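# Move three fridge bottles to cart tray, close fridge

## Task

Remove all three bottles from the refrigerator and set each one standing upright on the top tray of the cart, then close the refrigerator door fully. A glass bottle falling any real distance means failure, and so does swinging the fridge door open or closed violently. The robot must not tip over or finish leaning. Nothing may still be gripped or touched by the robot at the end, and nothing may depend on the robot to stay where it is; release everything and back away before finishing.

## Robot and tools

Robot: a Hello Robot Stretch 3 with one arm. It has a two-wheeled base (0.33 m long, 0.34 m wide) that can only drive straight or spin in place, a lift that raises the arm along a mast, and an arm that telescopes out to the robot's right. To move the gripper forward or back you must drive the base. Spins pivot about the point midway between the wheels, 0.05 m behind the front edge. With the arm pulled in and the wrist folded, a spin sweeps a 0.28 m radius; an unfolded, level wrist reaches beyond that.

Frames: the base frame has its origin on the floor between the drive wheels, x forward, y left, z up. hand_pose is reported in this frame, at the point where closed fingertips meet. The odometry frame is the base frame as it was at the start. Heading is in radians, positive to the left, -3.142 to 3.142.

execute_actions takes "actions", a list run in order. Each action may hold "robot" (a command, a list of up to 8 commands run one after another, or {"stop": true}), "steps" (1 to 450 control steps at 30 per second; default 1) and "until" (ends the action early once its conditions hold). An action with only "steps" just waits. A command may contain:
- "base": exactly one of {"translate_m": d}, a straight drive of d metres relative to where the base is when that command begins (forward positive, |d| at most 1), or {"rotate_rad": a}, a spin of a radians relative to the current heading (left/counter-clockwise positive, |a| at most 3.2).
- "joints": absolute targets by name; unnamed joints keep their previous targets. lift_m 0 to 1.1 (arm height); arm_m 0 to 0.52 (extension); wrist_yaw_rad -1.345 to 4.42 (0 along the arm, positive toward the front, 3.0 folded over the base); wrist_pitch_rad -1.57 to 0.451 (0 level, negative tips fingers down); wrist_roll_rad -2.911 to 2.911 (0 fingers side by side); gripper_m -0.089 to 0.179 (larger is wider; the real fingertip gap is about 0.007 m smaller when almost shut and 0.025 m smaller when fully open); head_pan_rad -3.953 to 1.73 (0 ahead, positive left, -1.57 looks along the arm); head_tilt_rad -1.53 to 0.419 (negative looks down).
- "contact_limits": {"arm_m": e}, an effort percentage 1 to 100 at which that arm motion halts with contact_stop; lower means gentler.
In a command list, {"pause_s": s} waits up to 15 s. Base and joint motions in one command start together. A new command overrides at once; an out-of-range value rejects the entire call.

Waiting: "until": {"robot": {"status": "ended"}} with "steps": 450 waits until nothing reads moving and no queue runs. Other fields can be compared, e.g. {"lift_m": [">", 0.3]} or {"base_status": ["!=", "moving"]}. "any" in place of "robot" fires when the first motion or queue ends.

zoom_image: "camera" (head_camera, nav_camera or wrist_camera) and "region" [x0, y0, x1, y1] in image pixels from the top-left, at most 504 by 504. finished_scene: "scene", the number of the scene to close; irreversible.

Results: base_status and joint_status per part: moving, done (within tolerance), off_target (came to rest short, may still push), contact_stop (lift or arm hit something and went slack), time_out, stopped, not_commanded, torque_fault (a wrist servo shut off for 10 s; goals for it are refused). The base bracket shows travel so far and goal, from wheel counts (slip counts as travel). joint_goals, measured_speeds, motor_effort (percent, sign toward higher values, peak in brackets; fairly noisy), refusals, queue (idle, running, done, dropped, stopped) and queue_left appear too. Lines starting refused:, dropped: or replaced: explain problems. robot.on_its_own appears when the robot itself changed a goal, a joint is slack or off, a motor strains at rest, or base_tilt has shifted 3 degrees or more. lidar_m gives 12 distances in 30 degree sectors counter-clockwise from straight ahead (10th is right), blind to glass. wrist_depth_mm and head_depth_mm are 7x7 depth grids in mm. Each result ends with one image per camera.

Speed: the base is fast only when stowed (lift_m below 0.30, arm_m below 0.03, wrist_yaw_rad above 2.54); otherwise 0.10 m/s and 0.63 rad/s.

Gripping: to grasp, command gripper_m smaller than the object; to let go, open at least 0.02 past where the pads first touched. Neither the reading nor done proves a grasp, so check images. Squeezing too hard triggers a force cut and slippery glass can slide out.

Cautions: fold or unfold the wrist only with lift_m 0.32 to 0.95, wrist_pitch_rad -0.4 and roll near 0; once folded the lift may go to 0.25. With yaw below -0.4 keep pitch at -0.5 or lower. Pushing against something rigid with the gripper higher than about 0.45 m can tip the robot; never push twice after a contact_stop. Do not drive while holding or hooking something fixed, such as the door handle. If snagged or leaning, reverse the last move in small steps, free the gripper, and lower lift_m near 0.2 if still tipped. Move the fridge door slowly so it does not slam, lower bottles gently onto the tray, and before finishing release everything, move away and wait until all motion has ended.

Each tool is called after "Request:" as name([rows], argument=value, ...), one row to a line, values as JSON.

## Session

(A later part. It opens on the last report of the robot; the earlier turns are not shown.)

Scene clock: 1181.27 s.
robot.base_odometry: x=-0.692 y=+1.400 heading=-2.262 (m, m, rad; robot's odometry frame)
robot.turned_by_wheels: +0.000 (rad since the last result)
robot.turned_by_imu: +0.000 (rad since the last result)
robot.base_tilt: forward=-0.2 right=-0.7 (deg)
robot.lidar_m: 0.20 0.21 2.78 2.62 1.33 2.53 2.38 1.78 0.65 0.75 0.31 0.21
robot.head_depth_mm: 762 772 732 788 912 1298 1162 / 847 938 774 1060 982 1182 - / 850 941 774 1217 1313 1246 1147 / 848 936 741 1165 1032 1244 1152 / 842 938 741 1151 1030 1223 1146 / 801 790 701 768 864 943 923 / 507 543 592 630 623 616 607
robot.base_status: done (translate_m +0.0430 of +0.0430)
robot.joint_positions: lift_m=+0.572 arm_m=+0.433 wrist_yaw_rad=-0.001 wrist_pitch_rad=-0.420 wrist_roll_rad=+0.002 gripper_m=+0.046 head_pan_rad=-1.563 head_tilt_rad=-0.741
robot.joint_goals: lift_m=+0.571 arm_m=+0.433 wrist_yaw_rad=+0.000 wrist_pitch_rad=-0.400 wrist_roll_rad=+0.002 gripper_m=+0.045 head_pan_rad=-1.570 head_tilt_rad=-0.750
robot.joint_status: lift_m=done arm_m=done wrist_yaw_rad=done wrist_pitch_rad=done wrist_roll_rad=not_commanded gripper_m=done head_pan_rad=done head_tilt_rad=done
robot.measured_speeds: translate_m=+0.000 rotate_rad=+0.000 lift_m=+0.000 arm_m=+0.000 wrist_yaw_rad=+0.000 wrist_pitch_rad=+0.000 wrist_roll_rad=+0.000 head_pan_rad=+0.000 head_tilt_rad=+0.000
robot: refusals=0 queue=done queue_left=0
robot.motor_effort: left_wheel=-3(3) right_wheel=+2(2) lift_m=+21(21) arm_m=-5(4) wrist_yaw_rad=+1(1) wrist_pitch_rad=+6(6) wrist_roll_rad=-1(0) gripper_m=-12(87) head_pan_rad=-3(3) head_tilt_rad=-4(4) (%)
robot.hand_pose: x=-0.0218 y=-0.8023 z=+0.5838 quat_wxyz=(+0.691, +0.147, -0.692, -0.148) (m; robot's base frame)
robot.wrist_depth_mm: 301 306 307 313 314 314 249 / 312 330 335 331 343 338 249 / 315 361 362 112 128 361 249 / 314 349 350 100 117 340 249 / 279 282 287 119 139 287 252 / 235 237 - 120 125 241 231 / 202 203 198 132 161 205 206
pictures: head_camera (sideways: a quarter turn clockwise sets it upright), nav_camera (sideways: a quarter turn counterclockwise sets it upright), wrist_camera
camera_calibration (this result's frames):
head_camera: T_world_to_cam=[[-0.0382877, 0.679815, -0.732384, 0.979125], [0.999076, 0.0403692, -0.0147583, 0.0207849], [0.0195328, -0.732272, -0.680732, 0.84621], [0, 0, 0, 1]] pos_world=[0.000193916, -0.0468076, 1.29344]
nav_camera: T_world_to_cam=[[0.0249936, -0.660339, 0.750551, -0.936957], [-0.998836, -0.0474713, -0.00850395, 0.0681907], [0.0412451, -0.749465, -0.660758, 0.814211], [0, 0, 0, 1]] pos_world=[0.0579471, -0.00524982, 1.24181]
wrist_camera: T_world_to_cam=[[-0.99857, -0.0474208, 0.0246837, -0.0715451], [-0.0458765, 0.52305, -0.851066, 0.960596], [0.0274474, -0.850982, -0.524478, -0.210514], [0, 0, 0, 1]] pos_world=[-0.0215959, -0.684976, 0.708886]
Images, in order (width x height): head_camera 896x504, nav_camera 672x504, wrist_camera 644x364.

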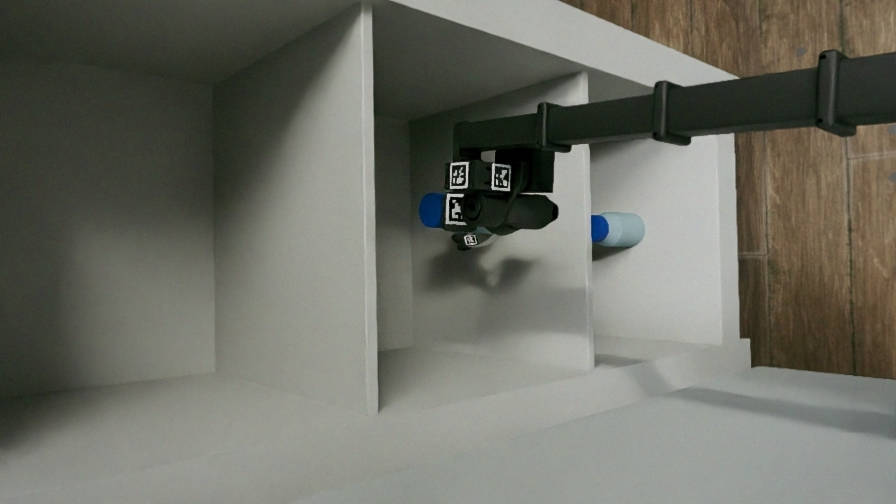

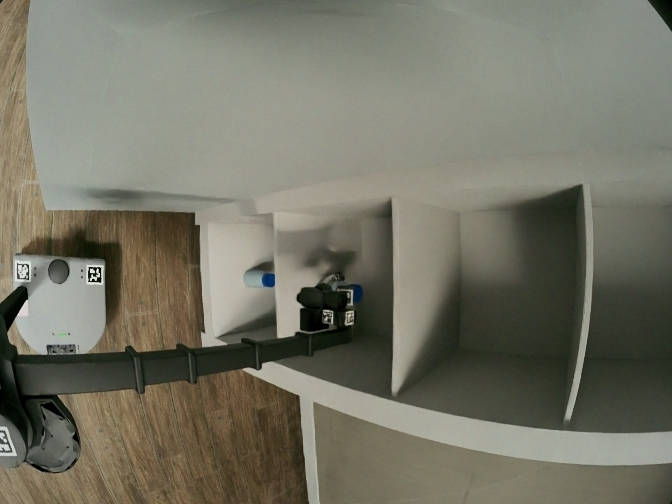

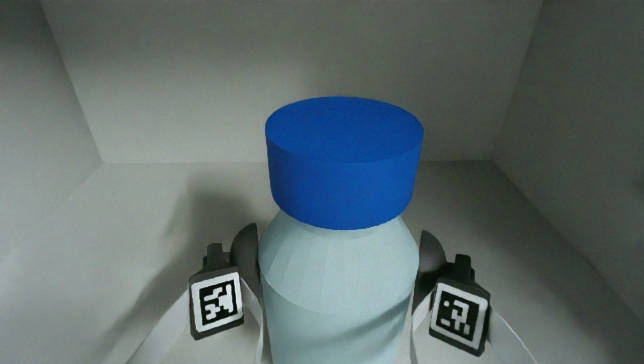

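Request:
execute_actions([
  {"robot":{"joints":{"gripper_m":0.017}},"steps":60,"until":{"robot":{"status":"ended"}}},
  {"steps":15},
])

Scene clock: 1188.80 s.
robot.base_odometry: x=-0.692 y=+1.400 heading=-2.262 (m, m, rad; robot's odometry frame)
robot.turned_by_wheels: +0.000 (rad since the last result)
robot.turned_by_imu: +0.000 (rad since the last result)
robot.base_tilt: forward=-0.2 right=-0.7 (deg)
robot.lidar_m: 0.20 0.21 2.76 2.63 1.33 2.54 2.38 1.78 0.65 0.74 0.31 0.22
robot.head_depth_mm: 761 769 733 788 908 1297 1161 / 848 936 774 1062 983 1179 - / 845 937 773 1218 1319 1249 1145 / 845 939 742 1163 1027 1251 1150 / 841 936 739 1153 1032 1226 1148 / 800 790 698 767 861 943 925 / 507 544 592 631 624 616 607
robot.base_status: done (translate_m +0.0430 of +0.0430)
robot.joint_positions: lift_m=+0.572 arm_m=+0.433 wrist_yaw_rad=-0.001 wrist_pitch_rad=-0.426 wrist_roll_rad=+0.002 gripper_m=+0.020 head_pan_rad=-1.563 head_tilt_rad=-0.741
robot.joint_goals: lift_m=+0.571 arm_m=+0.433 wrist_yaw_rad=+0.000 wrist_pitch_rad=-0.400 wrist_roll_rad=+0.002 gripper_m=+0.020 head_pan_rad=-1.570 head_tilt_rad=-0.750
robot.joint_status: lift_m=done arm_m=done wrist_yaw_rad=done wrist_pitch_rad=done wrist_roll_rad=not_commanded gripper_m=done head_pan_rad=done head_tilt_rad=done
robot.measured_speeds: translate_m=+0.000 rotate_rad=+0.000 lift_m=+0.000 arm_m=+0.000 wrist_yaw_rad=+0.000 wrist_pitch_rad=+0.000 wrist_roll_rad=+0.000 head_pan_rad=+0.000 head_tilt_rad=+0.000
robot: refusals=0 queue=done queue_left=0
robot.motor_effort: left_wheel=-3(3) right_wheel=+1(1) lift_m=+22(21) arm_m=-5(4) wrist_yaw_rad=+1(1) wrist_pitch_rad=+8(8) wrist_roll_rad=+0(0) gripper_m=-1(93) head_pan_rad=-3(3) head_tilt_rad=-4(4) (%)
robot.hand_pose: x=-0.0218 y=-0.8015 z=+0.5823 quat_wxyz=(+0.690, +0.149, -0.692, -0.151) (m; robot's base frame)
robot.wrist_depth_mm: 301 309 309 314 315 315 249 / 313 333 334 333 342 338 250 / 313 364 365 109 126 363 249 / 312 343 344 99 115 335 249 / 276 277 279 118 137 282 250 / 232 232 136 118 122 238 230 / 201 200 197 129 153 204 206
pictures: head_camera (sideways: a quarter turn clockwise sets it upright), nav_camera (sideways: a quarter turn counterclockwise sets it upright), wrist_camera
camera_calibration (this result's frames):
head_camera: T_world_to_cam=[[-0.0382878, 0.679815, -0.732384, 0.979125], [0.999076, 0.0403693, -0.0147583, 0.0207849], [0.0195329, -0.732272, -0.680732, 0.84621], [0, 0, 0, 1]] pos_world=[0.000193922, -0.0468076, 1.29344]
nav_camera: T_world_to_cam=[[0.0249937, -0.66034, 0.750551, -0.936957], [-0.998836, -0.0474714, -0.00850395, 0.0681907], [0.0412452, -0.749465, -0.660758, 0.814211], [0, 0, 0, 1]] pos_world=[0.0579471, -0.00524981, 1.24181]
wrist_camera: T_world_to_cam=[[-0.99857, -0.0475832, 0.0243678, -0.0714137], [-0.04587, 0.52851, -0.847687, 0.961328], [0.027457, -0.847593, -0.529937, -0.204685], [0, 0, 0, 1]] pos_world=[-0.0215954, -0.684959, 0.708175]
Images, in order (width x height): head_camera 896x504, nav_camera 672x504, wrist_camera 644x364.

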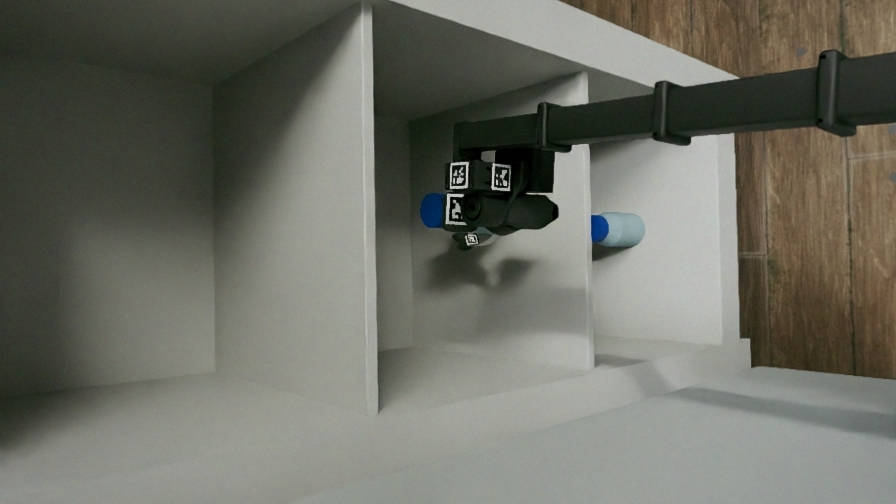

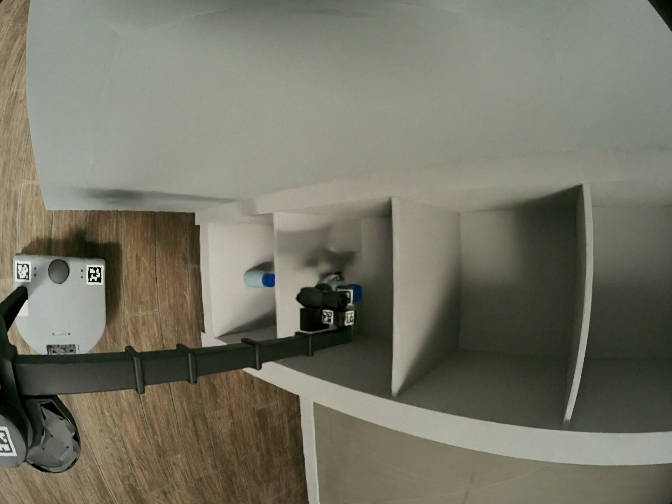

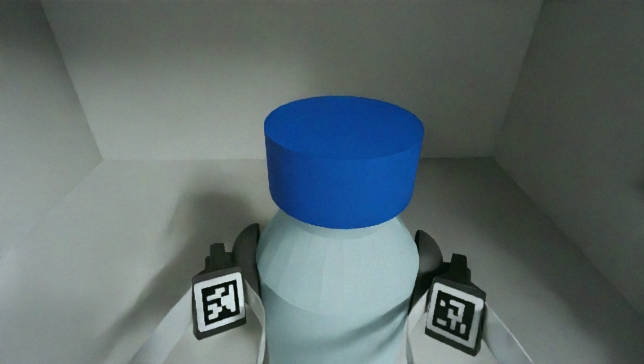

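Request:
execute_actions([
  {"steps":5},
])

Scene clock: 1205.70 s.
robot.base_odometry: x=-0.692 y=+1.400 heading=-2.262 (m, m, rad; robot's odometry frame)
robot.turned_by_wheels: +0.000 (rad since the last result)
robot.turned_by_imu: +0.000 (rad since the last result)
robot.base_tilt: forward=-0.2 right=-0.7 (deg)
robot.lidar_m: 0.20 0.21 2.77 2.62 1.33 2.54 2.39 1.78 0.66 0.74 0.31 0.21
robot.head_depth_mm: 761 772 734 791 912 1298 1158 / 849 944 775 1059 983 1178 - / 847 938 772 1221 1318 1250 1151 / 845 939 741 1159 1031 1244 1149 / 844 934 741 1149 1028 1220 1145 / 801 791 699 771 867 942 925 / 507 543 593 630 624 616 608
robot.base_status: done (translate_m +0.0430 of +0.0430)
robot.joint_positions: lift_m=+0.572 arm_m=+0.433 wrist_yaw_rad=-0.001 wrist_pitch_rad=-0.426 wrist_roll_rad=+0.002 gripper_m=+0.021 head_pan_rad=-1.563 head_tilt_rad=-0.741
robot.joint_goals: lift_m=+0.571 arm_m=+0.433 wrist_yaw_rad=+0.000 wrist_pitch_rad=-0.400 wrist_roll_rad=+0.002 gripper_m=+0.020 head_pan_rad=-1.570 head_tilt_rad=-0.750
robot.joint_status: lift_m=done arm_m=done wrist_yaw_rad=done wrist_pitch_rad=done wrist_roll_rad=not_commanded gripper_m=done head_pan_rad=done head_tilt_rad=done
robot.measured_speeds: translate_m=+0.000 rotate_rad=+0.000 lift_m=+0.000 arm_m=+0.000 wrist_yaw_rad=+0.000 wrist_pitch_rad=+0.000 wrist_roll_rad=+0.000 head_pan_rad=+0.000 head_tilt_rad=+0.000
robot: refusals=0 queue=done queue_left=0
robot.motor_effort: left_wheel=-3(2) right_wheel=+1(1) lift_m=+21(21) arm_m=-4(5) wrist_yaw_rad=+0(1) wrist_pitch_rad=+8(8) wrist_roll_rad=+0(0) gripper_m=-19(19) head_pan_rad=-3(3) head_tilt_rad=-4(4) (%)
robot.hand_pose: x=-0.0218 y=-0.8015 z=+0.5823 quat_wxyz=(+0.690, +0.149, -0.692, -0.151) (m; robot's base frame)
robot.wrist_depth_mm: 298 308 309 311 318 317 249 / 315 333 335 334 342 337 248 / 317 363 367 110 126 361 251 / 312 345 345 99 115 335 249 / 276 277 278 118 141 283 250 / 233 234 136 118 123 239 230 / 200 202 196 128 153 205 204
pictures: head_camera (sideways: a quarter turn clockwise sets it upright), nav_camera (sideways: a quarter turn counterclockwise sets it upright), wrist_camera
camera_calibration (this result's frames):
head_camera: T_world_to_cam=[[-0.0382877, 0.679815, -0.732384, 0.979125], [0.999076, 0.0403692, -0.0147584, 0.020785], [0.0195328, -0.732272, -0.680732, 0.84621], [0, 0, 0, 1]] pos_world=[0.000193916, -0.0468076, 1.29344]
nav_camera: T_world_to_cam=[[0.0249936, -0.660339, 0.750551, -0.936957], [-0.998836, -0.0474713, -0.00850394, 0.0681907], [0.0412451, -0.749465, -0.660757, 0.81421], [0, 0, 0, 1]] pos_world=[0.0579471, -0.00524983, 1.24181]
wrist_camera: T_world_to_cam=[[-0.99857, -0.047583, 0.024368, -0.0714137], [-0.0458701, 0.52851, -0.847687, 0.961328], [0.0274568, -0.847593, -0.529937, -0.204685], [0, 0, 0, 1]] pos_world=[-0.0215954, -0.684959, 0.708175]
Images, in order (width x height): head_camera 896x504, nav_camera 672x504, wrist_camera 644x364.

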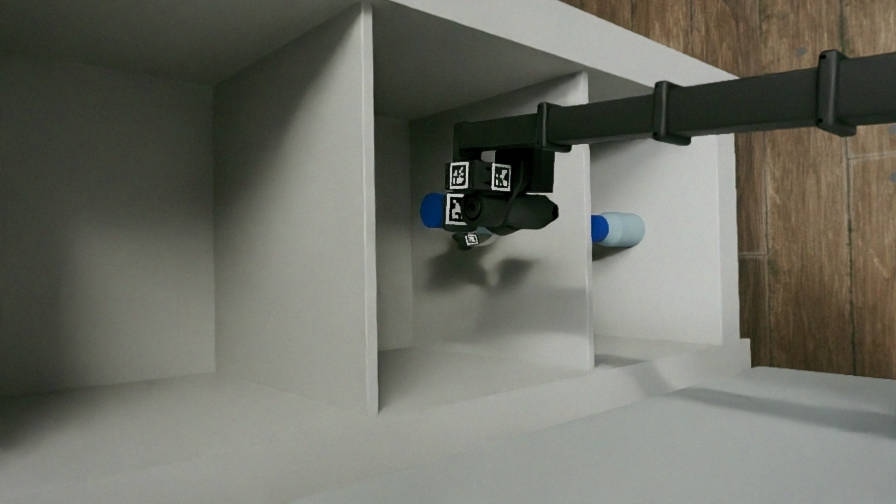

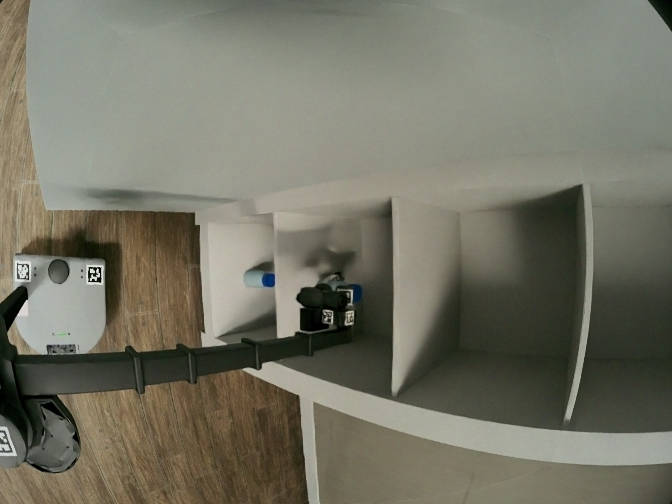

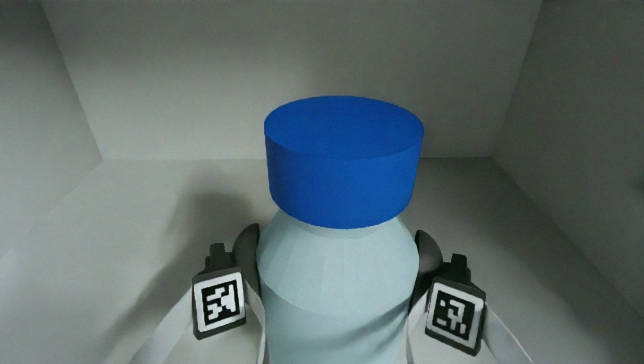

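Request:
execute_actions([
  {"robot":{"joints":{"lift_m":0.606}},"steps":90,"until":{"robot":{"status":"ended"}}},
  {"steps":10},
])

Scene clock: 1212.07 s.
robot.base_odometry: x=-0.692 y=+1.400 heading=-2.262 (m, m, rad; robot's odometry frame)
robot.turned_by_wheels: +0.000 (rad since the last result)
robot.turned_by_imu: +0.000 (rad since the last result)
robot.base_tilt: forward=-0.2 right=-0.7 (deg)
robot.lidar_m: 0.20 0.21 2.77 2.62 1.33 2.53 2.38 1.78 0.65 0.74 0.31 0.21
robot.head_depth_mm: 761 773 732 789 911 1302 1146 / 849 939 772 1060 986 - 1126 / 848 936 776 1218 1314 1243 1146 / 844 938 741 1164 1032 1247 1144 / 844 939 740 1151 1029 1228 1153 / 802 790 699 769 866 943 925 / 506 542 594 630 622 615 607
robot.base_status: done (translate_m +0.0430 of +0.0430)
robot.joint_positions: lift_m=+0.605 arm_m=+0.433 wrist_yaw_rad=-0.001 wrist_pitch_rad=-0.443 wrist_roll_rad=+0.002 gripper_m=+0.021 head_pan_rad=-1.563 head_tilt_rad=-0.741
robot.joint_goals: lift_m=+0.606 arm_m=+0.433 wrist_yaw_rad=+0.000 wrist_pitch_rad=-0.400 wrist_roll_rad=+0.002 gripper_m=+0.020 head_pan_rad=-1.570 head_tilt_rad=-0.750
robot.joint_status: lift_m=done arm_m=done wrist_yaw_rad=done wrist_pitch_rad=done wrist_roll_rad=not_commanded gripper_m=done head_pan_rad=done head_tilt_rad=done
robot.measured_speeds: translate_m=+0.000 rotate_rad=+0.000 lift_m=+0.000 arm_m=+0.000 wrist_yaw_rad=+0.000 wrist_pitch_rad=+0.000 wrist_roll_rad=+0.000 head_pan_rad=+0.000 head_tilt_rad=+0.000
robot: refusals=0 queue=done queue_left=0
robot.motor_effort: left_wheel=-2(3) right_wheel=+1(1) lift_m=+56(59) arm_m=-5(5) wrist_yaw_rad=+1(1) wrist_pitch_rad=+13(14) wrist_roll_rad=+0(0) gripper_m=-19(19) head_pan_rad=-3(3) head_tilt_rad=-4(4) (%)
robot.hand_pose: x=-0.0218 y=-0.7993 z=+0.6123 quat_wxyz=(+0.689, +0.155, -0.690, -0.156) (m; robot's base frame)
robot.wrist_depth_mm: 302 308 308 314 319 318 249 / 313 332 337 333 341 336 248 / 312 366 368 109 129 364 250 / 314 387 388 102 365 366 252 / 297 316 318 119 141 322 252 / 268 268 136 119 123 271 252 / 232 231 227 128 149 237 229
pictures: head_camera (sideways: a quarter turn clockwise sets it upright), nav_camera (sideways: a quarter turn counterclockwise sets it upright), wrist_camera
camera_calibration (this result's frames):
head_camera: T_world_to_cam=[[-0.0382877, 0.679815, -0.732384, 0.979125], [0.999076, 0.0403691, -0.0147583, 0.0207849], [0.0195327, -0.732272, -0.680732, 0.84621], [0, 0, 0, 1]] pos_world=[0.000193911, -0.0468076, 1.29344]
nav_camera: T_world_to_cam=[[0.0249935, -0.660339, 0.750551, -0.936957], [-0.998836, -0.0474712, -0.00850395, 0.0681907], [0.0412451, -0.749465, -0.660758, 0.814211], [0, 0, 0, 1]] pos_world=[0.0579471, -0.00524983, 1.24181]
wrist_camera: T_world_to_cam=[[-0.998571, -0.0479852, 0.0235389, -0.0718525], [-0.0458486, 0.542701, -0.838673, 0.991458], [0.0274694, -0.838554, -0.544126, -0.171003], [0, 0, 0, 1]] pos_world=[-0.0215954, -0.684908, 0.740154]
Images, in order (width x height): head_camera 896x504, nav_camera 672x504, wrist_camera 644x364.

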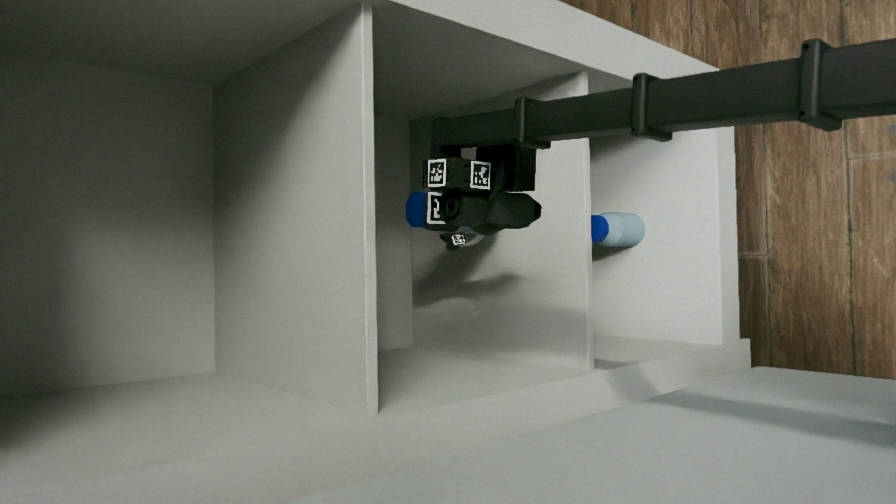

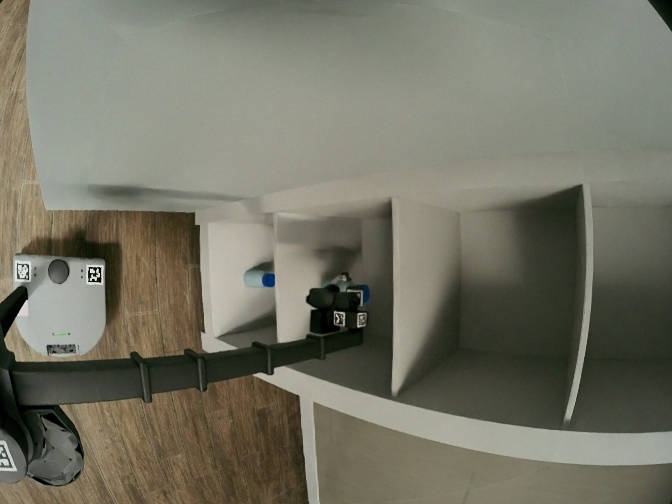

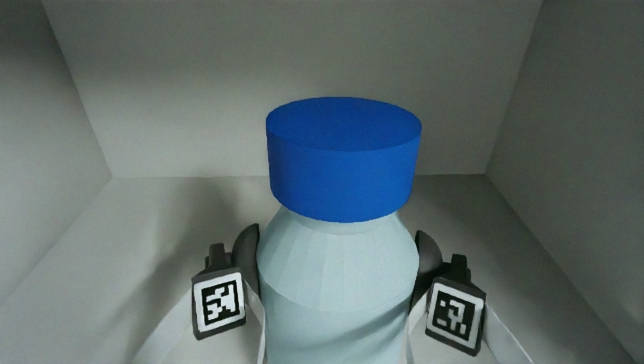

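Request:
execute_actions([
  {"robot":[{"joints":{"lift_m":0.62}},{"joints":{"arm_m":0.0}}],"steps":250,"until":{"robot":{"status":"ended"}}},
])

Scene clock: 1224.33 s.
robot.base_odometry: x=-0.692 y=+1.400 heading=-2.261 (m, m, rad; robot's odometry frame)
robot.turned_by_wheels: +0.000 (rad since the last result)
robot.turned_by_imu: +0.001 (rad since the last result)
robot.base_tilt: forward=-0.2 right=-0.7 (deg)
robot.lidar_m: 0.20 0.21 2.77 2.62 1.33 2.54 2.39 1.78 0.65 0.74 0.31 0.21
robot.head_depth_mm: 762 772 736 790 908 1305 1158 / 849 941 775 1093 999 1208 1167 / 845 939 774 1164 1029 1226 1177 / 847 936 741 1165 1028 1243 1146 / 842 936 741 1153 1031 1226 1151 / 798 788 700 770 862 943 924 / 506 542 593 629 623 616 607
robot.base_status: done (translate_m +0.0430 of +0.0430)
robot.joint_positions: lift_m=+0.619 arm_m=+0.001 wrist_yaw_rad=-0.001 wrist_pitch_rad=-0.444 wrist_roll_rad=+0.002 gripper_m=+0.021 head_pan_rad=-1.563 head_tilt_rad=-0.741
robot.joint_goals: lift_m=+0.620 arm_m=+0.000 wrist_yaw_rad=+0.000 wrist_pitch_rad=-0.400 wrist_roll_rad=+0.002 gripper_m=+0.020 head_pan_rad=-1.570 head_tilt_rad=-0.750
robot.joint_status: lift_m=done arm_m=done wrist_yaw_rad=done wrist_pitch_rad=done wrist_roll_rad=not_commanded gripper_m=done head_pan_rad=done head_tilt_rad=done
robot.measured_speeds: translate_m=+0.000 rotate_rad=+0.000 lift_m=+0.000 arm_m=+0.000 wrist_yaw_rad=+0.000 wrist_pitch_rad=+0.000 wrist_roll_rad=+0.000 head_pan_rad=+0.000 head_tilt_rad=+0.000
robot: refusals=0 queue=done queue_left=0
robot.motor_effort: left_wheel=-2(2) right_wheel=+1(1) lift_m=+56(57) arm_m=-5(5) wrist_yaw_rad=+0(1) wrist_pitch_rad=+13(13) wrist_roll_rad=+0(0) gripper_m=-19(19) head_pan_rad=-3(3) head_tilt_rad=-4(4) (%)
robot.hand_pose: x=-0.0217 y=-0.3667 z=+0.6262 quat_wxyz=(+0.689, +0.155, -0.690, -0.157) (m; robot's base frame)
robot.wrist_depth_mm: 303 393 704 720 707 426 320 / 331 388 721 759 707 427 342 / 346 386 550 109 128 433 397 / 327 408 464 102 436 436 - / 327 444 618 119 141 475 - / 325 487 136 119 123 562 948 / 323 433 633 127 149 810 798
pictures: head_camera (sideways: a quarter turn clockwise sets it upright), nav_camera (sideways: a quarter turn counterclockwise sets it upright), wrist_camera
camera_calibration (this result's frames):
head_camera: T_world_to_cam=[[-0.0382861, 0.679833, -0.732367, 0.979104], [0.999076, 0.040367, -0.0147575, 0.0207839], [0.0195308, -0.732255, -0.68075, 0.846233], [0, 0, 0, 1]] pos_world=[0.000193792, -0.0468073, 1.29344]
nav_camera: T_world_to_cam=[[0.024992, -0.660358, 0.750535, -0.936936], [-0.998837, -0.0474685, -0.00850492, 0.068192], [0.0412431, -0.749449, -0.660776, 0.814235], [0, 0, 0, 1]] pos_world=[0.057947, -0.00524848, 1.24181]
wrist_camera: T_world_to_cam=[[-0.998542, -0.0486021, 0.0234972, -0.0514849], [-0.0461727, 0.543386, -0.838212, 0.768218], [0.0279709, -0.838075, -0.544837, 0.199938], [0, 0, 0, 1]] pos_world=[-0.0215316, -0.252377, 0.754073]
Images, in order (width x height): head_camera 896x504, nav_camera 672x504, wrist_camera 644x364.

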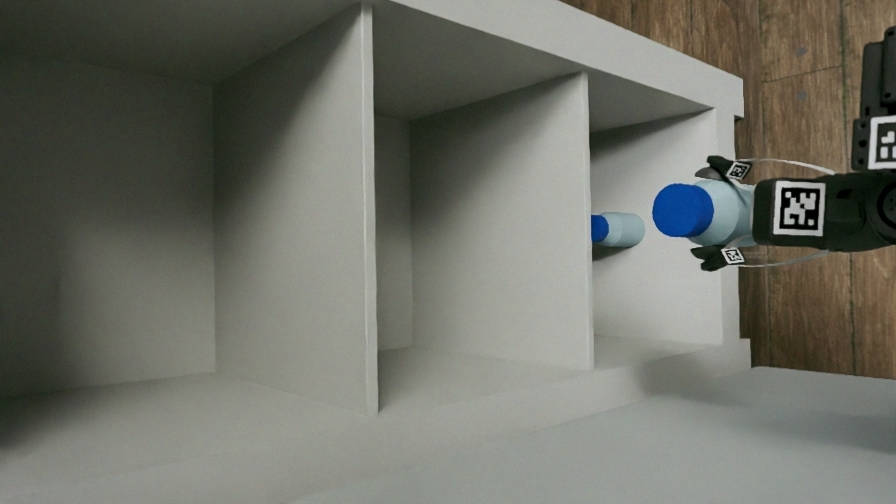

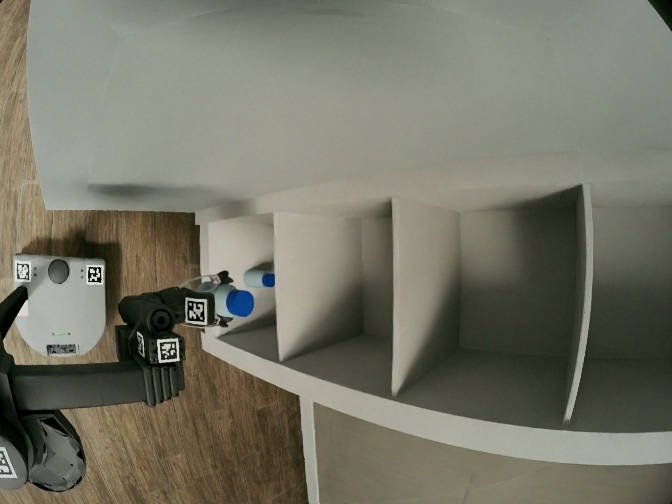

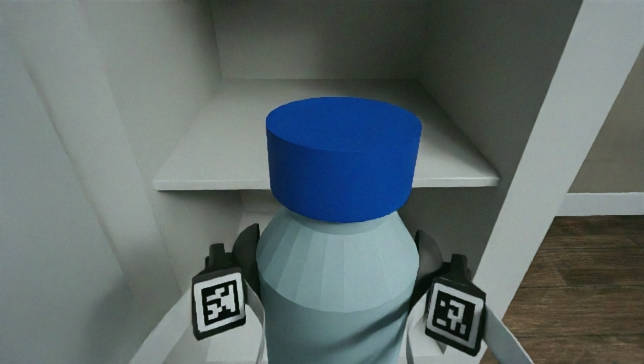

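Request:
execute_actions([
  {"robot":[{"base":{"translate_m":-0.043}},{"base":{"rotate_rad":-1.545},"joints":{"lift_m":0.75}},{"base":{"translate_m":-0.6},"joints":{"lift_m":1.0}}],"steps":450,"until":{"robot":{"status":"ended"}}},
])

Scene clock: 1282.67 s.
robot.base_odometry: x=-0.193 y=+1.063 heading=+2.477 (m, m, rad; robot's odometry frame)
robot.turned_by_wheels: -1.545 (rad since the last result)
robot.turned_by_imu: -1.574 (rad since the last result)
robot.base_tilt: forward=-0.2 right=-0.7 (deg)
robot.lidar_m: 1.05 0.59 2.36 2.40 1.98 2.11 2.02 0.69 0.68 2.37 2.43 1.85
robot.head_depth_mm: 2024 2291 2454 - - - 1107 / 2012 2284 2496 - - - 1133 / 2009 2297 2498 - - - 1124 / 2012 2278 2478 1933 1539 1334 1146 / 2018 2280 2475 1928 1573 1330 1149 / 2026 2311 2480 1945 1573 1331 1147 / 2007 2265 2468 1929 1585 1324 1151
robot.base_status: done (translate_m -0.6000 of -0.6000)
robot.joint_positions: lift_m=+0.999 arm_m=+0.001 wrist_yaw_rad=-0.001 wrist_pitch_rad=-0.444 wrist_roll_rad=+0.002 gripper_m=+0.021 head_pan_rad=-1.563 head_tilt_rad=-0.741
robot.joint_goals: lift_m=+1.000 arm_m=+0.000 wrist_yaw_rad=+0.000 wrist_pitch_rad=-0.400 wrist_roll_rad=+0.002 gripper_m=+0.020 head_pan_rad=-1.570 head_tilt_rad=-0.750
robot.joint_status: lift_m=done arm_m=done wrist_yaw_rad=done wrist_pitch_rad=done wrist_roll_rad=not_commanded gripper_m=done head_pan_rad=done head_tilt_rad=done
robot.measured_speeds: translate_m=+0.000 rotate_rad=+0.000 lift_m=+0.000 arm_m=+0.000 wrist_yaw_rad=+0.000 wrist_pitch_rad=+0.000 wrist_roll_rad=+0.000 head_pan_rad=+0.000 head_tilt_rad=+0.000
robot: refusals=0 queue=done queue_left=0
robot.motor_effort: left_wheel=+2(7) right_wheel=-2(6) lift_m=+55(57) arm_m=-4(5) wrist_yaw_rad=+0(1) wrist_pitch_rad=+13(13) wrist_roll_rad=+0(0) gripper_m=-19(19) head_pan_rad=-3(3) head_tilt_rad=-4(4) (%)
robot.hand_pose: x=-0.0217 y=-0.3667 z=+1.0061 quat_wxyz=(+0.689, +0.156, -0.690, -0.157) (m; robot's base frame)
robot.wrist_depth_mm: - - - - - - - / - - - - - - - / - - - 109 129 - 718 / - - - 102 - - 553 / - - - 119 142 - 922 / - - 136 118 124 887 834 / - - - 128 148 - 708
pictures: head_camera (sideways: a quarter turn clockwise sets it upright), nav_camera (sideways: a quarter turn counterclockwise sets it upright), wrist_camera
camera_calibration (this result's frames):
head_camera: T_world_to_cam=[[-0.0382472, 0.679873, -0.732332, 0.979058], [0.999078, 0.0403102, -0.0147559, 0.0207817], [0.0194883, -0.732222, -0.680788, 0.846282], [0, 0, 0, 1]] pos_world=[0.000191093, -0.0468066, 1.29344]
nav_camera: T_world_to_cam=[[0.0249543, -0.660398, 0.750501, -0.936892], [-0.998839, -0.0474105, -0.00850695, 0.0681946], [0.0411996, -0.749418, -0.660814, 0.814285], [0, 0, 0, 1]] pos_world=[0.0579467, -0.0052484, 1.24181]
wrist_camera: T_world_to_cam=[[-0.998539, -0.0486737, 0.023488, -0.0604137], [-0.0462067, 0.543467, -0.838158, 1.08668], [0.0280313, -0.838018, -0.544921, 0.407082], [0, 0, 0, 1]] pos_world=[-0.0215243, -0.252375, 1.13406]
Images, in order (width x height): head_camera 896x504, nav_camera 672x504, wrist_camera 644x364.

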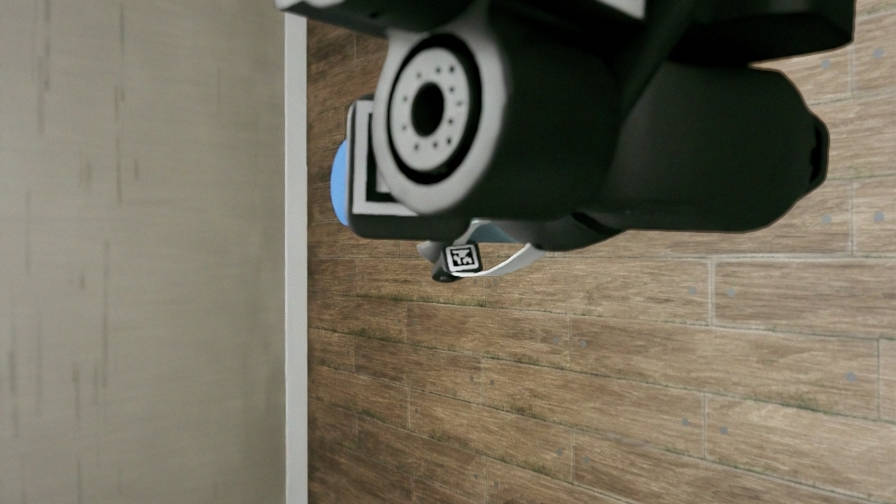

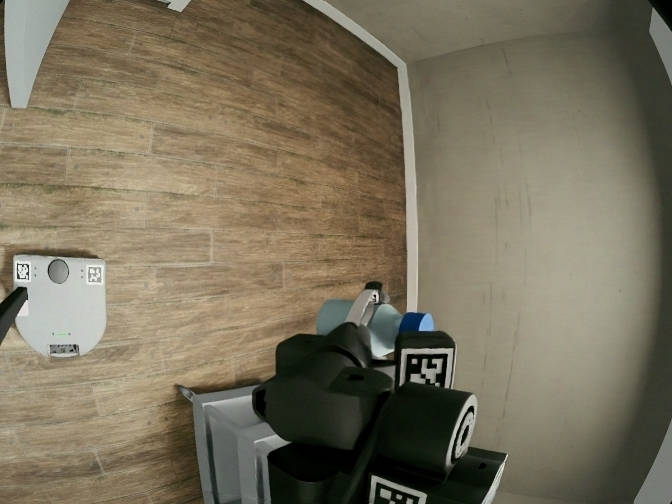

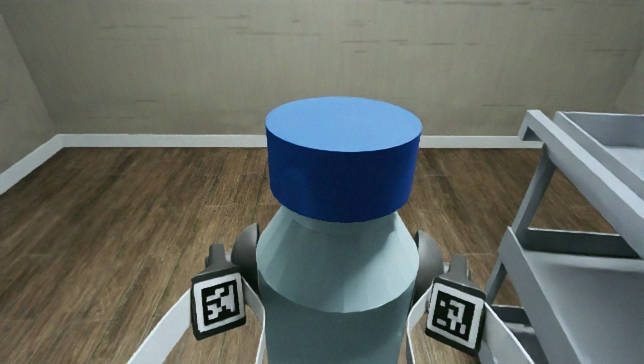

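Request:
execute_actions([
  {"robot":{"base":{"translate_m":-0.58}},"steps":300,"until":{"robot":{"status":"ended"}}},
])

Scene clock: 1301.47 s.
robot.base_odometry: x=+0.264 y=+0.705 heading=+2.477 (m, m, rad; robot's odometry frame)
robot.turned_by_wheels: +0.000 (rad since the last result)
robot.turned_by_imu: -0.001 (rad since the last result)
robot.base_tilt: forward=-0.2 right=-0.7 (deg)
robot.lidar_m: 1.15 1.16 2.50 1.88 2.18 1.50 1.44 0.65 0.49 0.48 2.47 2.46
robot.head_depth_mm: 2058 2327 944 - - - 1100 / 2056 2335 961 - - - 1127 / 2043 2308 790 - - - 1126 / 2046 2322 951 746 977 1128 1148 / 2038 2314 948 716 1000 1270 1148 / 2041 2314 2497 1766 1571 1325 1145 / 2038 2314 2524 1931 1579 1325 1148
robot.base_status: done (translate_m -0.5800 of -0.5800)
robot.joint_positions: lift_m=+0.999 arm_m=+0.001 wrist_yaw_rad=-0.001 wrist_pitch_rad=-0.444 wrist_roll_rad=+0.002 gripper_m=+0.021 head_pan_rad=-1.563 head_tilt_rad=-0.741
robot.joint_goals: lift_m=+1.000 arm_m=+0.000 wrist_yaw_rad=+0.000 wrist_pitch_rad=-0.400 wrist_roll_rad=+0.002 gripper_m=+0.020 head_pan_rad=-1.570 head_tilt_rad=-0.750
robot.joint_status: lift_m=done arm_m=done wrist_yaw_rad=done wrist_pitch_rad=done wrist_roll_rad=not_commanded gripper_m=done head_pan_rad=done head_tilt_rad=done
robot.measured_speeds: translate_m=+0.000 rotate_rad=+0.000 lift_m=+0.000 arm_m=+0.000 wrist_yaw_rad=+0.000 wrist_pitch_rad=+0.000 wrist_roll_rad=+0.000 head_pan_rad=+0.000 head_tilt_rad=+0.000
robot: refusals=0 queue=done queue_left=0
robot.motor_effort: left_wheel=+2(4) right_wheel=-2(6) lift_m=+56(55) arm_m=-5(5) wrist_yaw_rad=+0(0) wrist_pitch_rad=+13(13) wrist_roll_rad=+0(0) gripper_m=-19(19) head_pan_rad=-3(3) head_tilt_rad=-4(4) (%)
robot.hand_pose: x=-0.0217 y=-0.3667 z=+1.0061 quat_wxyz=(+0.689, +0.156, -0.690, -0.157) (m; robot's base frame)
robot.wrist_depth_mm: - - - - - - - / - - - - - - - / - - - 109 129 731 - / - - 534 102 564 613 587 / - - 434 119 142 497 500 / - - 136 118 123 382 420 / - - 557 128 149 370 355
pictures: head_camera (sideways: a quarter turn clockwise sets it upright), nav_camera (sideways: a quarter turn counterclockwise sets it upright), wrist_camera
camera_calibration (this result's frames):
head_camera: T_world_to_cam=[[-0.0382474, 0.679872, -0.732332, 0.979058], [0.999078, 0.0403104, -0.0147559, 0.0207817], [0.0194885, -0.732222, -0.680788, 0.846282], [0, 0, 0, 1]] pos_world=[0.000191105, -0.0468066, 1.29344]
nav_camera: T_world_to_cam=[[0.0249545, -0.660398, 0.750501, -0.936892], [-0.998839, -0.0474108, -0.00850695, 0.0681946], [0.0411998, -0.749418, -0.660814, 0.814284], [0, 0, 0, 1]] pos_world=[0.0579467, -0.0052484, 1.24181]
wrist_camera: T_world_to_cam=[[-0.998539, -0.0486737, 0.0234879, -0.0604136], [-0.0462066, 0.543467, -0.838158, 1.08668], [0.0280313, -0.838018, -0.544922, 0.407082], [0, 0, 0, 1]] pos_world=[-0.0215243, -0.252375, 1.13406]
Images, in order (width x height): head_camera 896x504, nav_camera 672x504, wrist_camera 644x364.

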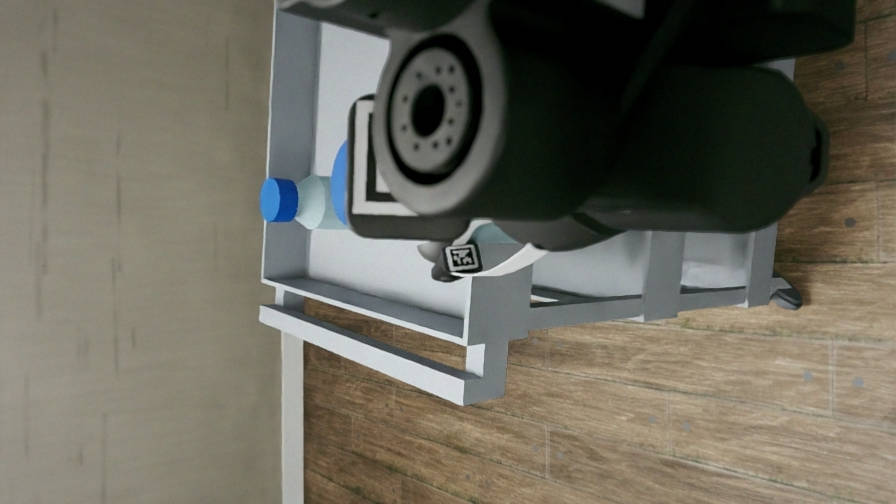

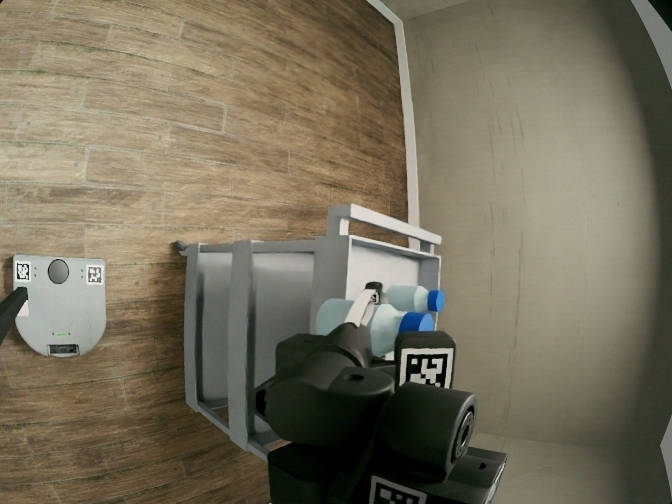

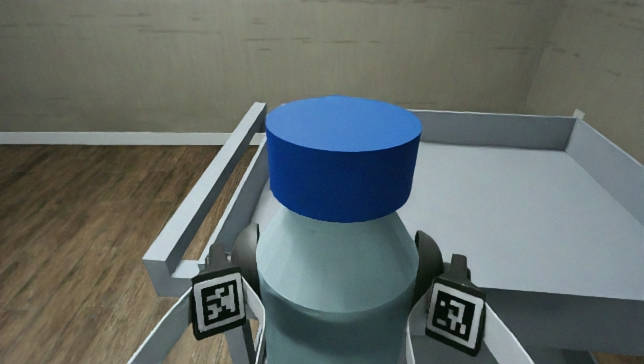

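Request:
execute_actions([
  {"robot":[{"joints":{"arm_m":0.28}},{"joints":{"lift_m":0.885}}],"steps":250,"until":{"robot":{"status":"ended"}}},
])

Scene clock: 1319.17 s.
robot.base_odometry: x=+0.264 y=+0.705 heading=+2.477 (m, m, rad; robot's odometry frame)
robot.turned_by_wheels: +0.000 (rad since the last result)
robot.turned_by_imu: +0.001 (rad since the last result)
robot.base_tilt: forward=-0.2 right=-0.7 (deg)
robot.lidar_m: 1.15 1.16 2.50 1.88 2.18 1.49 1.44 0.65 0.50 0.48 2.46 2.46
robot.head_depth_mm: 2040 2329 - - 950 1103 1101 / 2040 2304 - 723 952 1103 1130 / 2052 2318 - 632 949 1035 1123 / 2040 2334 946 745 976 1126 1151 / 2037 2319 950 720 998 1274 1151 / 2050 2315 2493 1769 1578 1327 1149 / 2035 2331 2505 1921 1579 1334 1150
robot.base_status: done (translate_m -0.5800 of -0.5800)
robot.joint_positions: lift_m=+0.885 arm_m=+0.280 wrist_yaw_rad=-0.001 wrist_pitch_rad=-0.445 wrist_roll_rad=+0.002 gripper_m=+0.021 head_pan_rad=-1.563 head_tilt_rad=-0.741
robot.joint_goals: lift_m=+0.885 arm_m=+0.280 wrist_yaw_rad=+0.000 wrist_pitch_rad=-0.400 wrist_roll_rad=+0.002 gripper_m=+0.020 head_pan_rad=-1.570 head_tilt_rad=-0.750
robot.joint_status: lift_m=done arm_m=done wrist_yaw_rad=done wrist_pitch_rad=done wrist_roll_rad=not_commanded gripper_m=done head_pan_rad=done head_tilt_rad=done
robot.measured_speeds: translate_m=+0.000 rotate_rad=+0.000 lift_m=+0.000 arm_m=+0.000 wrist_yaw_rad=+0.000 wrist_pitch_rad=+0.000 wrist_roll_rad=+0.000 head_pan_rad=+0.000 head_tilt_rad=+0.000
robot: refusals=0 queue=done queue_left=0
robot.motor_effort: left_wheel=+2(2) right_wheel=-2(2) lift_m=+23(56) arm_m=+3(4) wrist_yaw_rad=+0(0) wrist_pitch_rad=+13(13) wrist_roll_rad=+0(0) gripper_m=-19(19) head_pan_rad=-3(3) head_tilt_rad=-4(4) (%)
robot.hand_pose: x=-0.0217 y=-0.6457 z=+0.8922 quat_wxyz=(+0.689, +0.156, -0.690, -0.157) (m; robot's base frame)
robot.wrist_depth_mm: - - - - - - - / - - - - - - - / - - 398 109 129 427 417 / - 296 365 102 364 402 402 / 233 248 310 119 141 328 329 / 206 219 136 118 123 276 276 / 176 208 230 128 149 240 238
pictures: head_camera (sideways: a quarter turn clockwise sets it upright), nav_camera (sideways: a quarter turn counterclockwise sets it upright), wrist_camera
camera_calibration (this result's frames):
head_camera: T_world_to_cam=[[-0.0382077, 0.679904, -0.732305, 0.979022], [0.999081, 0.0402523, -0.0147546, 0.02078], [0.0194453, -0.732195, -0.680817, 0.84632], [0, 0, 0, 1]] pos_world=[0.000188351, -0.0468059, 1.29344]
nav_camera: T_world_to_cam=[[0.0249159, -0.660429, 0.750475, -0.936857], [-0.998842, -0.0473517, -0.00850855, 0.0681967], [0.0411556, -0.749394, -0.660844, 0.814324], [0, 0, 0, 1]] pos_world=[0.0579464, -0.00524903, 1.24181]
wrist_camera: T_world_to_cam=[[-0.998539, -0.0486833, 0.0234664, -0.0713051], [-0.0462061, 0.543834, -0.83792, 1.14284], [0.0280309, -0.837779, -0.545289, 0.11165], [0, 0, 0, 1]] pos_world=[-0.0215244, -0.531448, 1.02016]
Images, in order (width x height): head_camera 896x504, nav_camera 672x504, wrist_camera 644x364.

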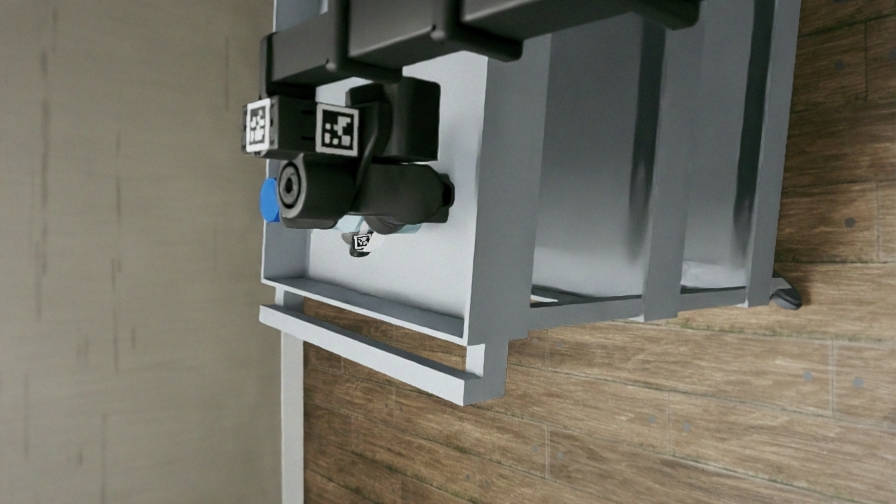

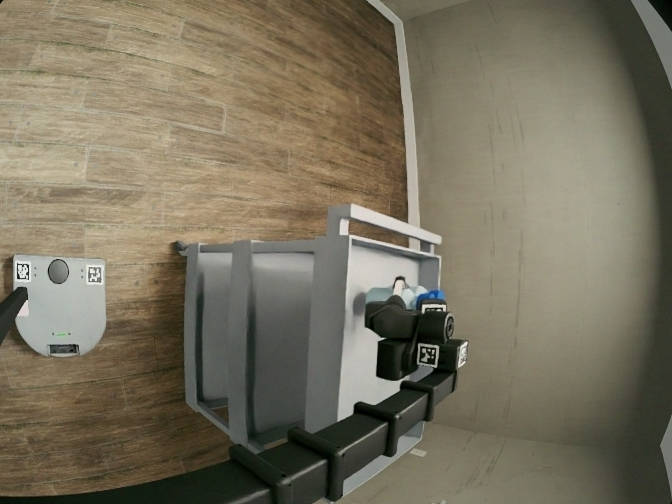

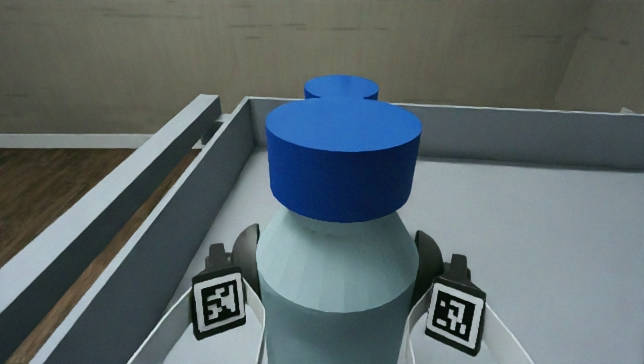

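Request:
execute_actions([
  {"robot":{"joints":{"lift_m":0.868}},"steps":60,"until":{"robot":{"status":"ended"}}},
  {"steps":5},
])

Scene clock: 1329.53 s.
robot.base_odometry: x=+0.264 y=+0.705 heading=+2.477 (m, m, rad; robot's odometry frame)
robot.turned_by_wheels: +0.000 (rad since the last result)
robot.turned_by_imu: +0.000 (rad since the last result)
robot.base_tilt: forward=-0.2 right=-0.7 (deg)
robot.lidar_m: 1.15 1.16 2.50 1.88 2.18 1.49 1.44 0.65 0.50 0.48 2.46 2.47
robot.head_depth_mm: 2057 2324 954 - 966 1102 1104 / 2045 2335 - 620 953 1105 1124 / 2053 2318 873 628 952 1034 1125 / 2038 2314 949 733 975 1125 1150 / 2050 2335 947 718 1002 1278 1144 / 2050 2337 2494 1763 1577 1327 1150 / 2054 2337 2523 1942 1578 1325 1151
robot.base_status: done (translate_m -0.5800 of -0.5800)
robot.joint_positions: lift_m=+0.868 arm_m=+0.280 wrist_yaw_rad=-0.001 wrist_pitch_rad=-0.445 wrist_roll_rad=+0.002 gripper_m=+0.021 head_pan_rad=-1.563 head_tilt_rad=-0.741
robot.joint_goals: lift_m=+0.868 arm_m=+0.280 wrist_yaw_rad=+0.000 wrist_pitch_rad=-0.400 wrist_roll_rad=+0.002 gripper_m=+0.020 head_pan_rad=-1.570 head_tilt_rad=-0.750
robot.joint_status: lift_m=done arm_m=done wrist_yaw_rad=done wrist_pitch_rad=done wrist_roll_rad=not_commanded gripper_m=done head_pan_rad=done head_tilt_rad=done
robot.measured_speeds: translate_m=+0.000 rotate_rad=+0.000 lift_m=+0.000 arm_m=+0.000 wrist_yaw_rad=+0.000 wrist_pitch_rad=+0.000 wrist_roll_rad=+0.000 head_pan_rad=+0.000 head_tilt_rad=+0.000
robot: refusals=0 queue=done queue_left=0
robot.motor_effort: left_wheel=+2(2) right_wheel=-2(2) lift_m=+23(23) arm_m=+3(3) wrist_yaw_rad=+0(0) wrist_pitch_rad=+13(13) wrist_roll_rad=-1(0) gripper_m=-19(19) head_pan_rad=-3(3) head_tilt_rad=-3(4) (%)
robot.hand_pose: x=-0.0217 y=-0.6457 z=+0.8752 quat_wxyz=(+0.689, +0.156, -0.690, -0.157) (m; robot's base frame)
robot.wrist_depth_mm: - - - - - - - / - - - 225 - - - / - 352 366 109 129 415 408 / - 260 340 102 341 371 375 / 211 229 295 119 141 302 304 / 189 218 136 118 123 254 258 / 166 206 210 128 149 218 219
pictures: head_camera (sideways: a quarter turn clockwise sets it upright), nav_camera (sideways: a quarter turn counterclockwise sets it upright), wrist_camera
camera_calibration (this result's frames):
head_camera: T_world_to_cam=[[-0.0382078, 0.679904, -0.732305, 0.979022], [0.999081, 0.0402524, -0.0147546, 0.02078], [0.0194453, -0.732195, -0.680817, 0.84632], [0, 0, 0, 1]] pos_world=[0.000188357, -0.0468059, 1.29344]
nav_camera: T_world_to_cam=[[0.024916, -0.660429, 0.750475, -0.936857], [-0.998842, -0.0473519, -0.00850854, 0.0681967], [0.0411557, -0.749394, -0.660844, 0.814324], [0, 0, 0, 1]] pos_world=[0.0579464, -0.00524903, 1.24181]
wrist_camera: T_world_to_cam=[[-0.998539, -0.0486869, 0.0234588, -0.0709003], [-0.046206, 0.543962, -0.837836, 1.12857], [0.028031, -0.837696, -0.545417, 0.102549], [0, 0, 0, 1]] pos_world=[-0.0215244, -0.531447, 1.00315]
Images, in order (width x height): head_camera 896x504, nav_camera 672x504, wrist_camera 644x364.

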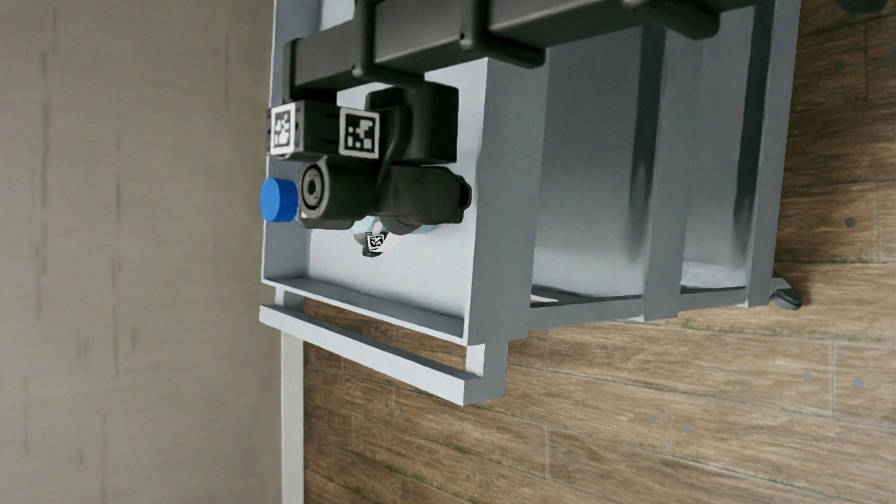

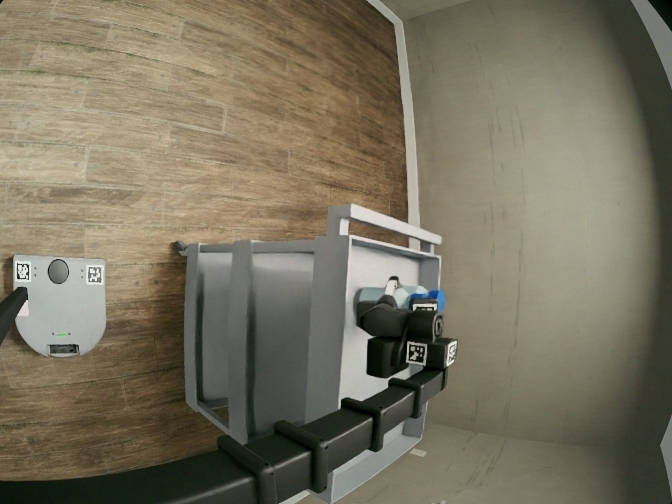

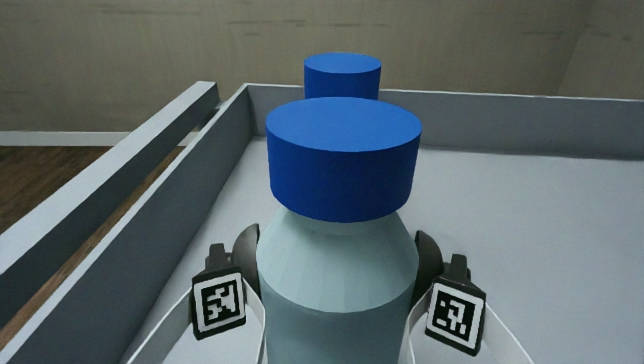

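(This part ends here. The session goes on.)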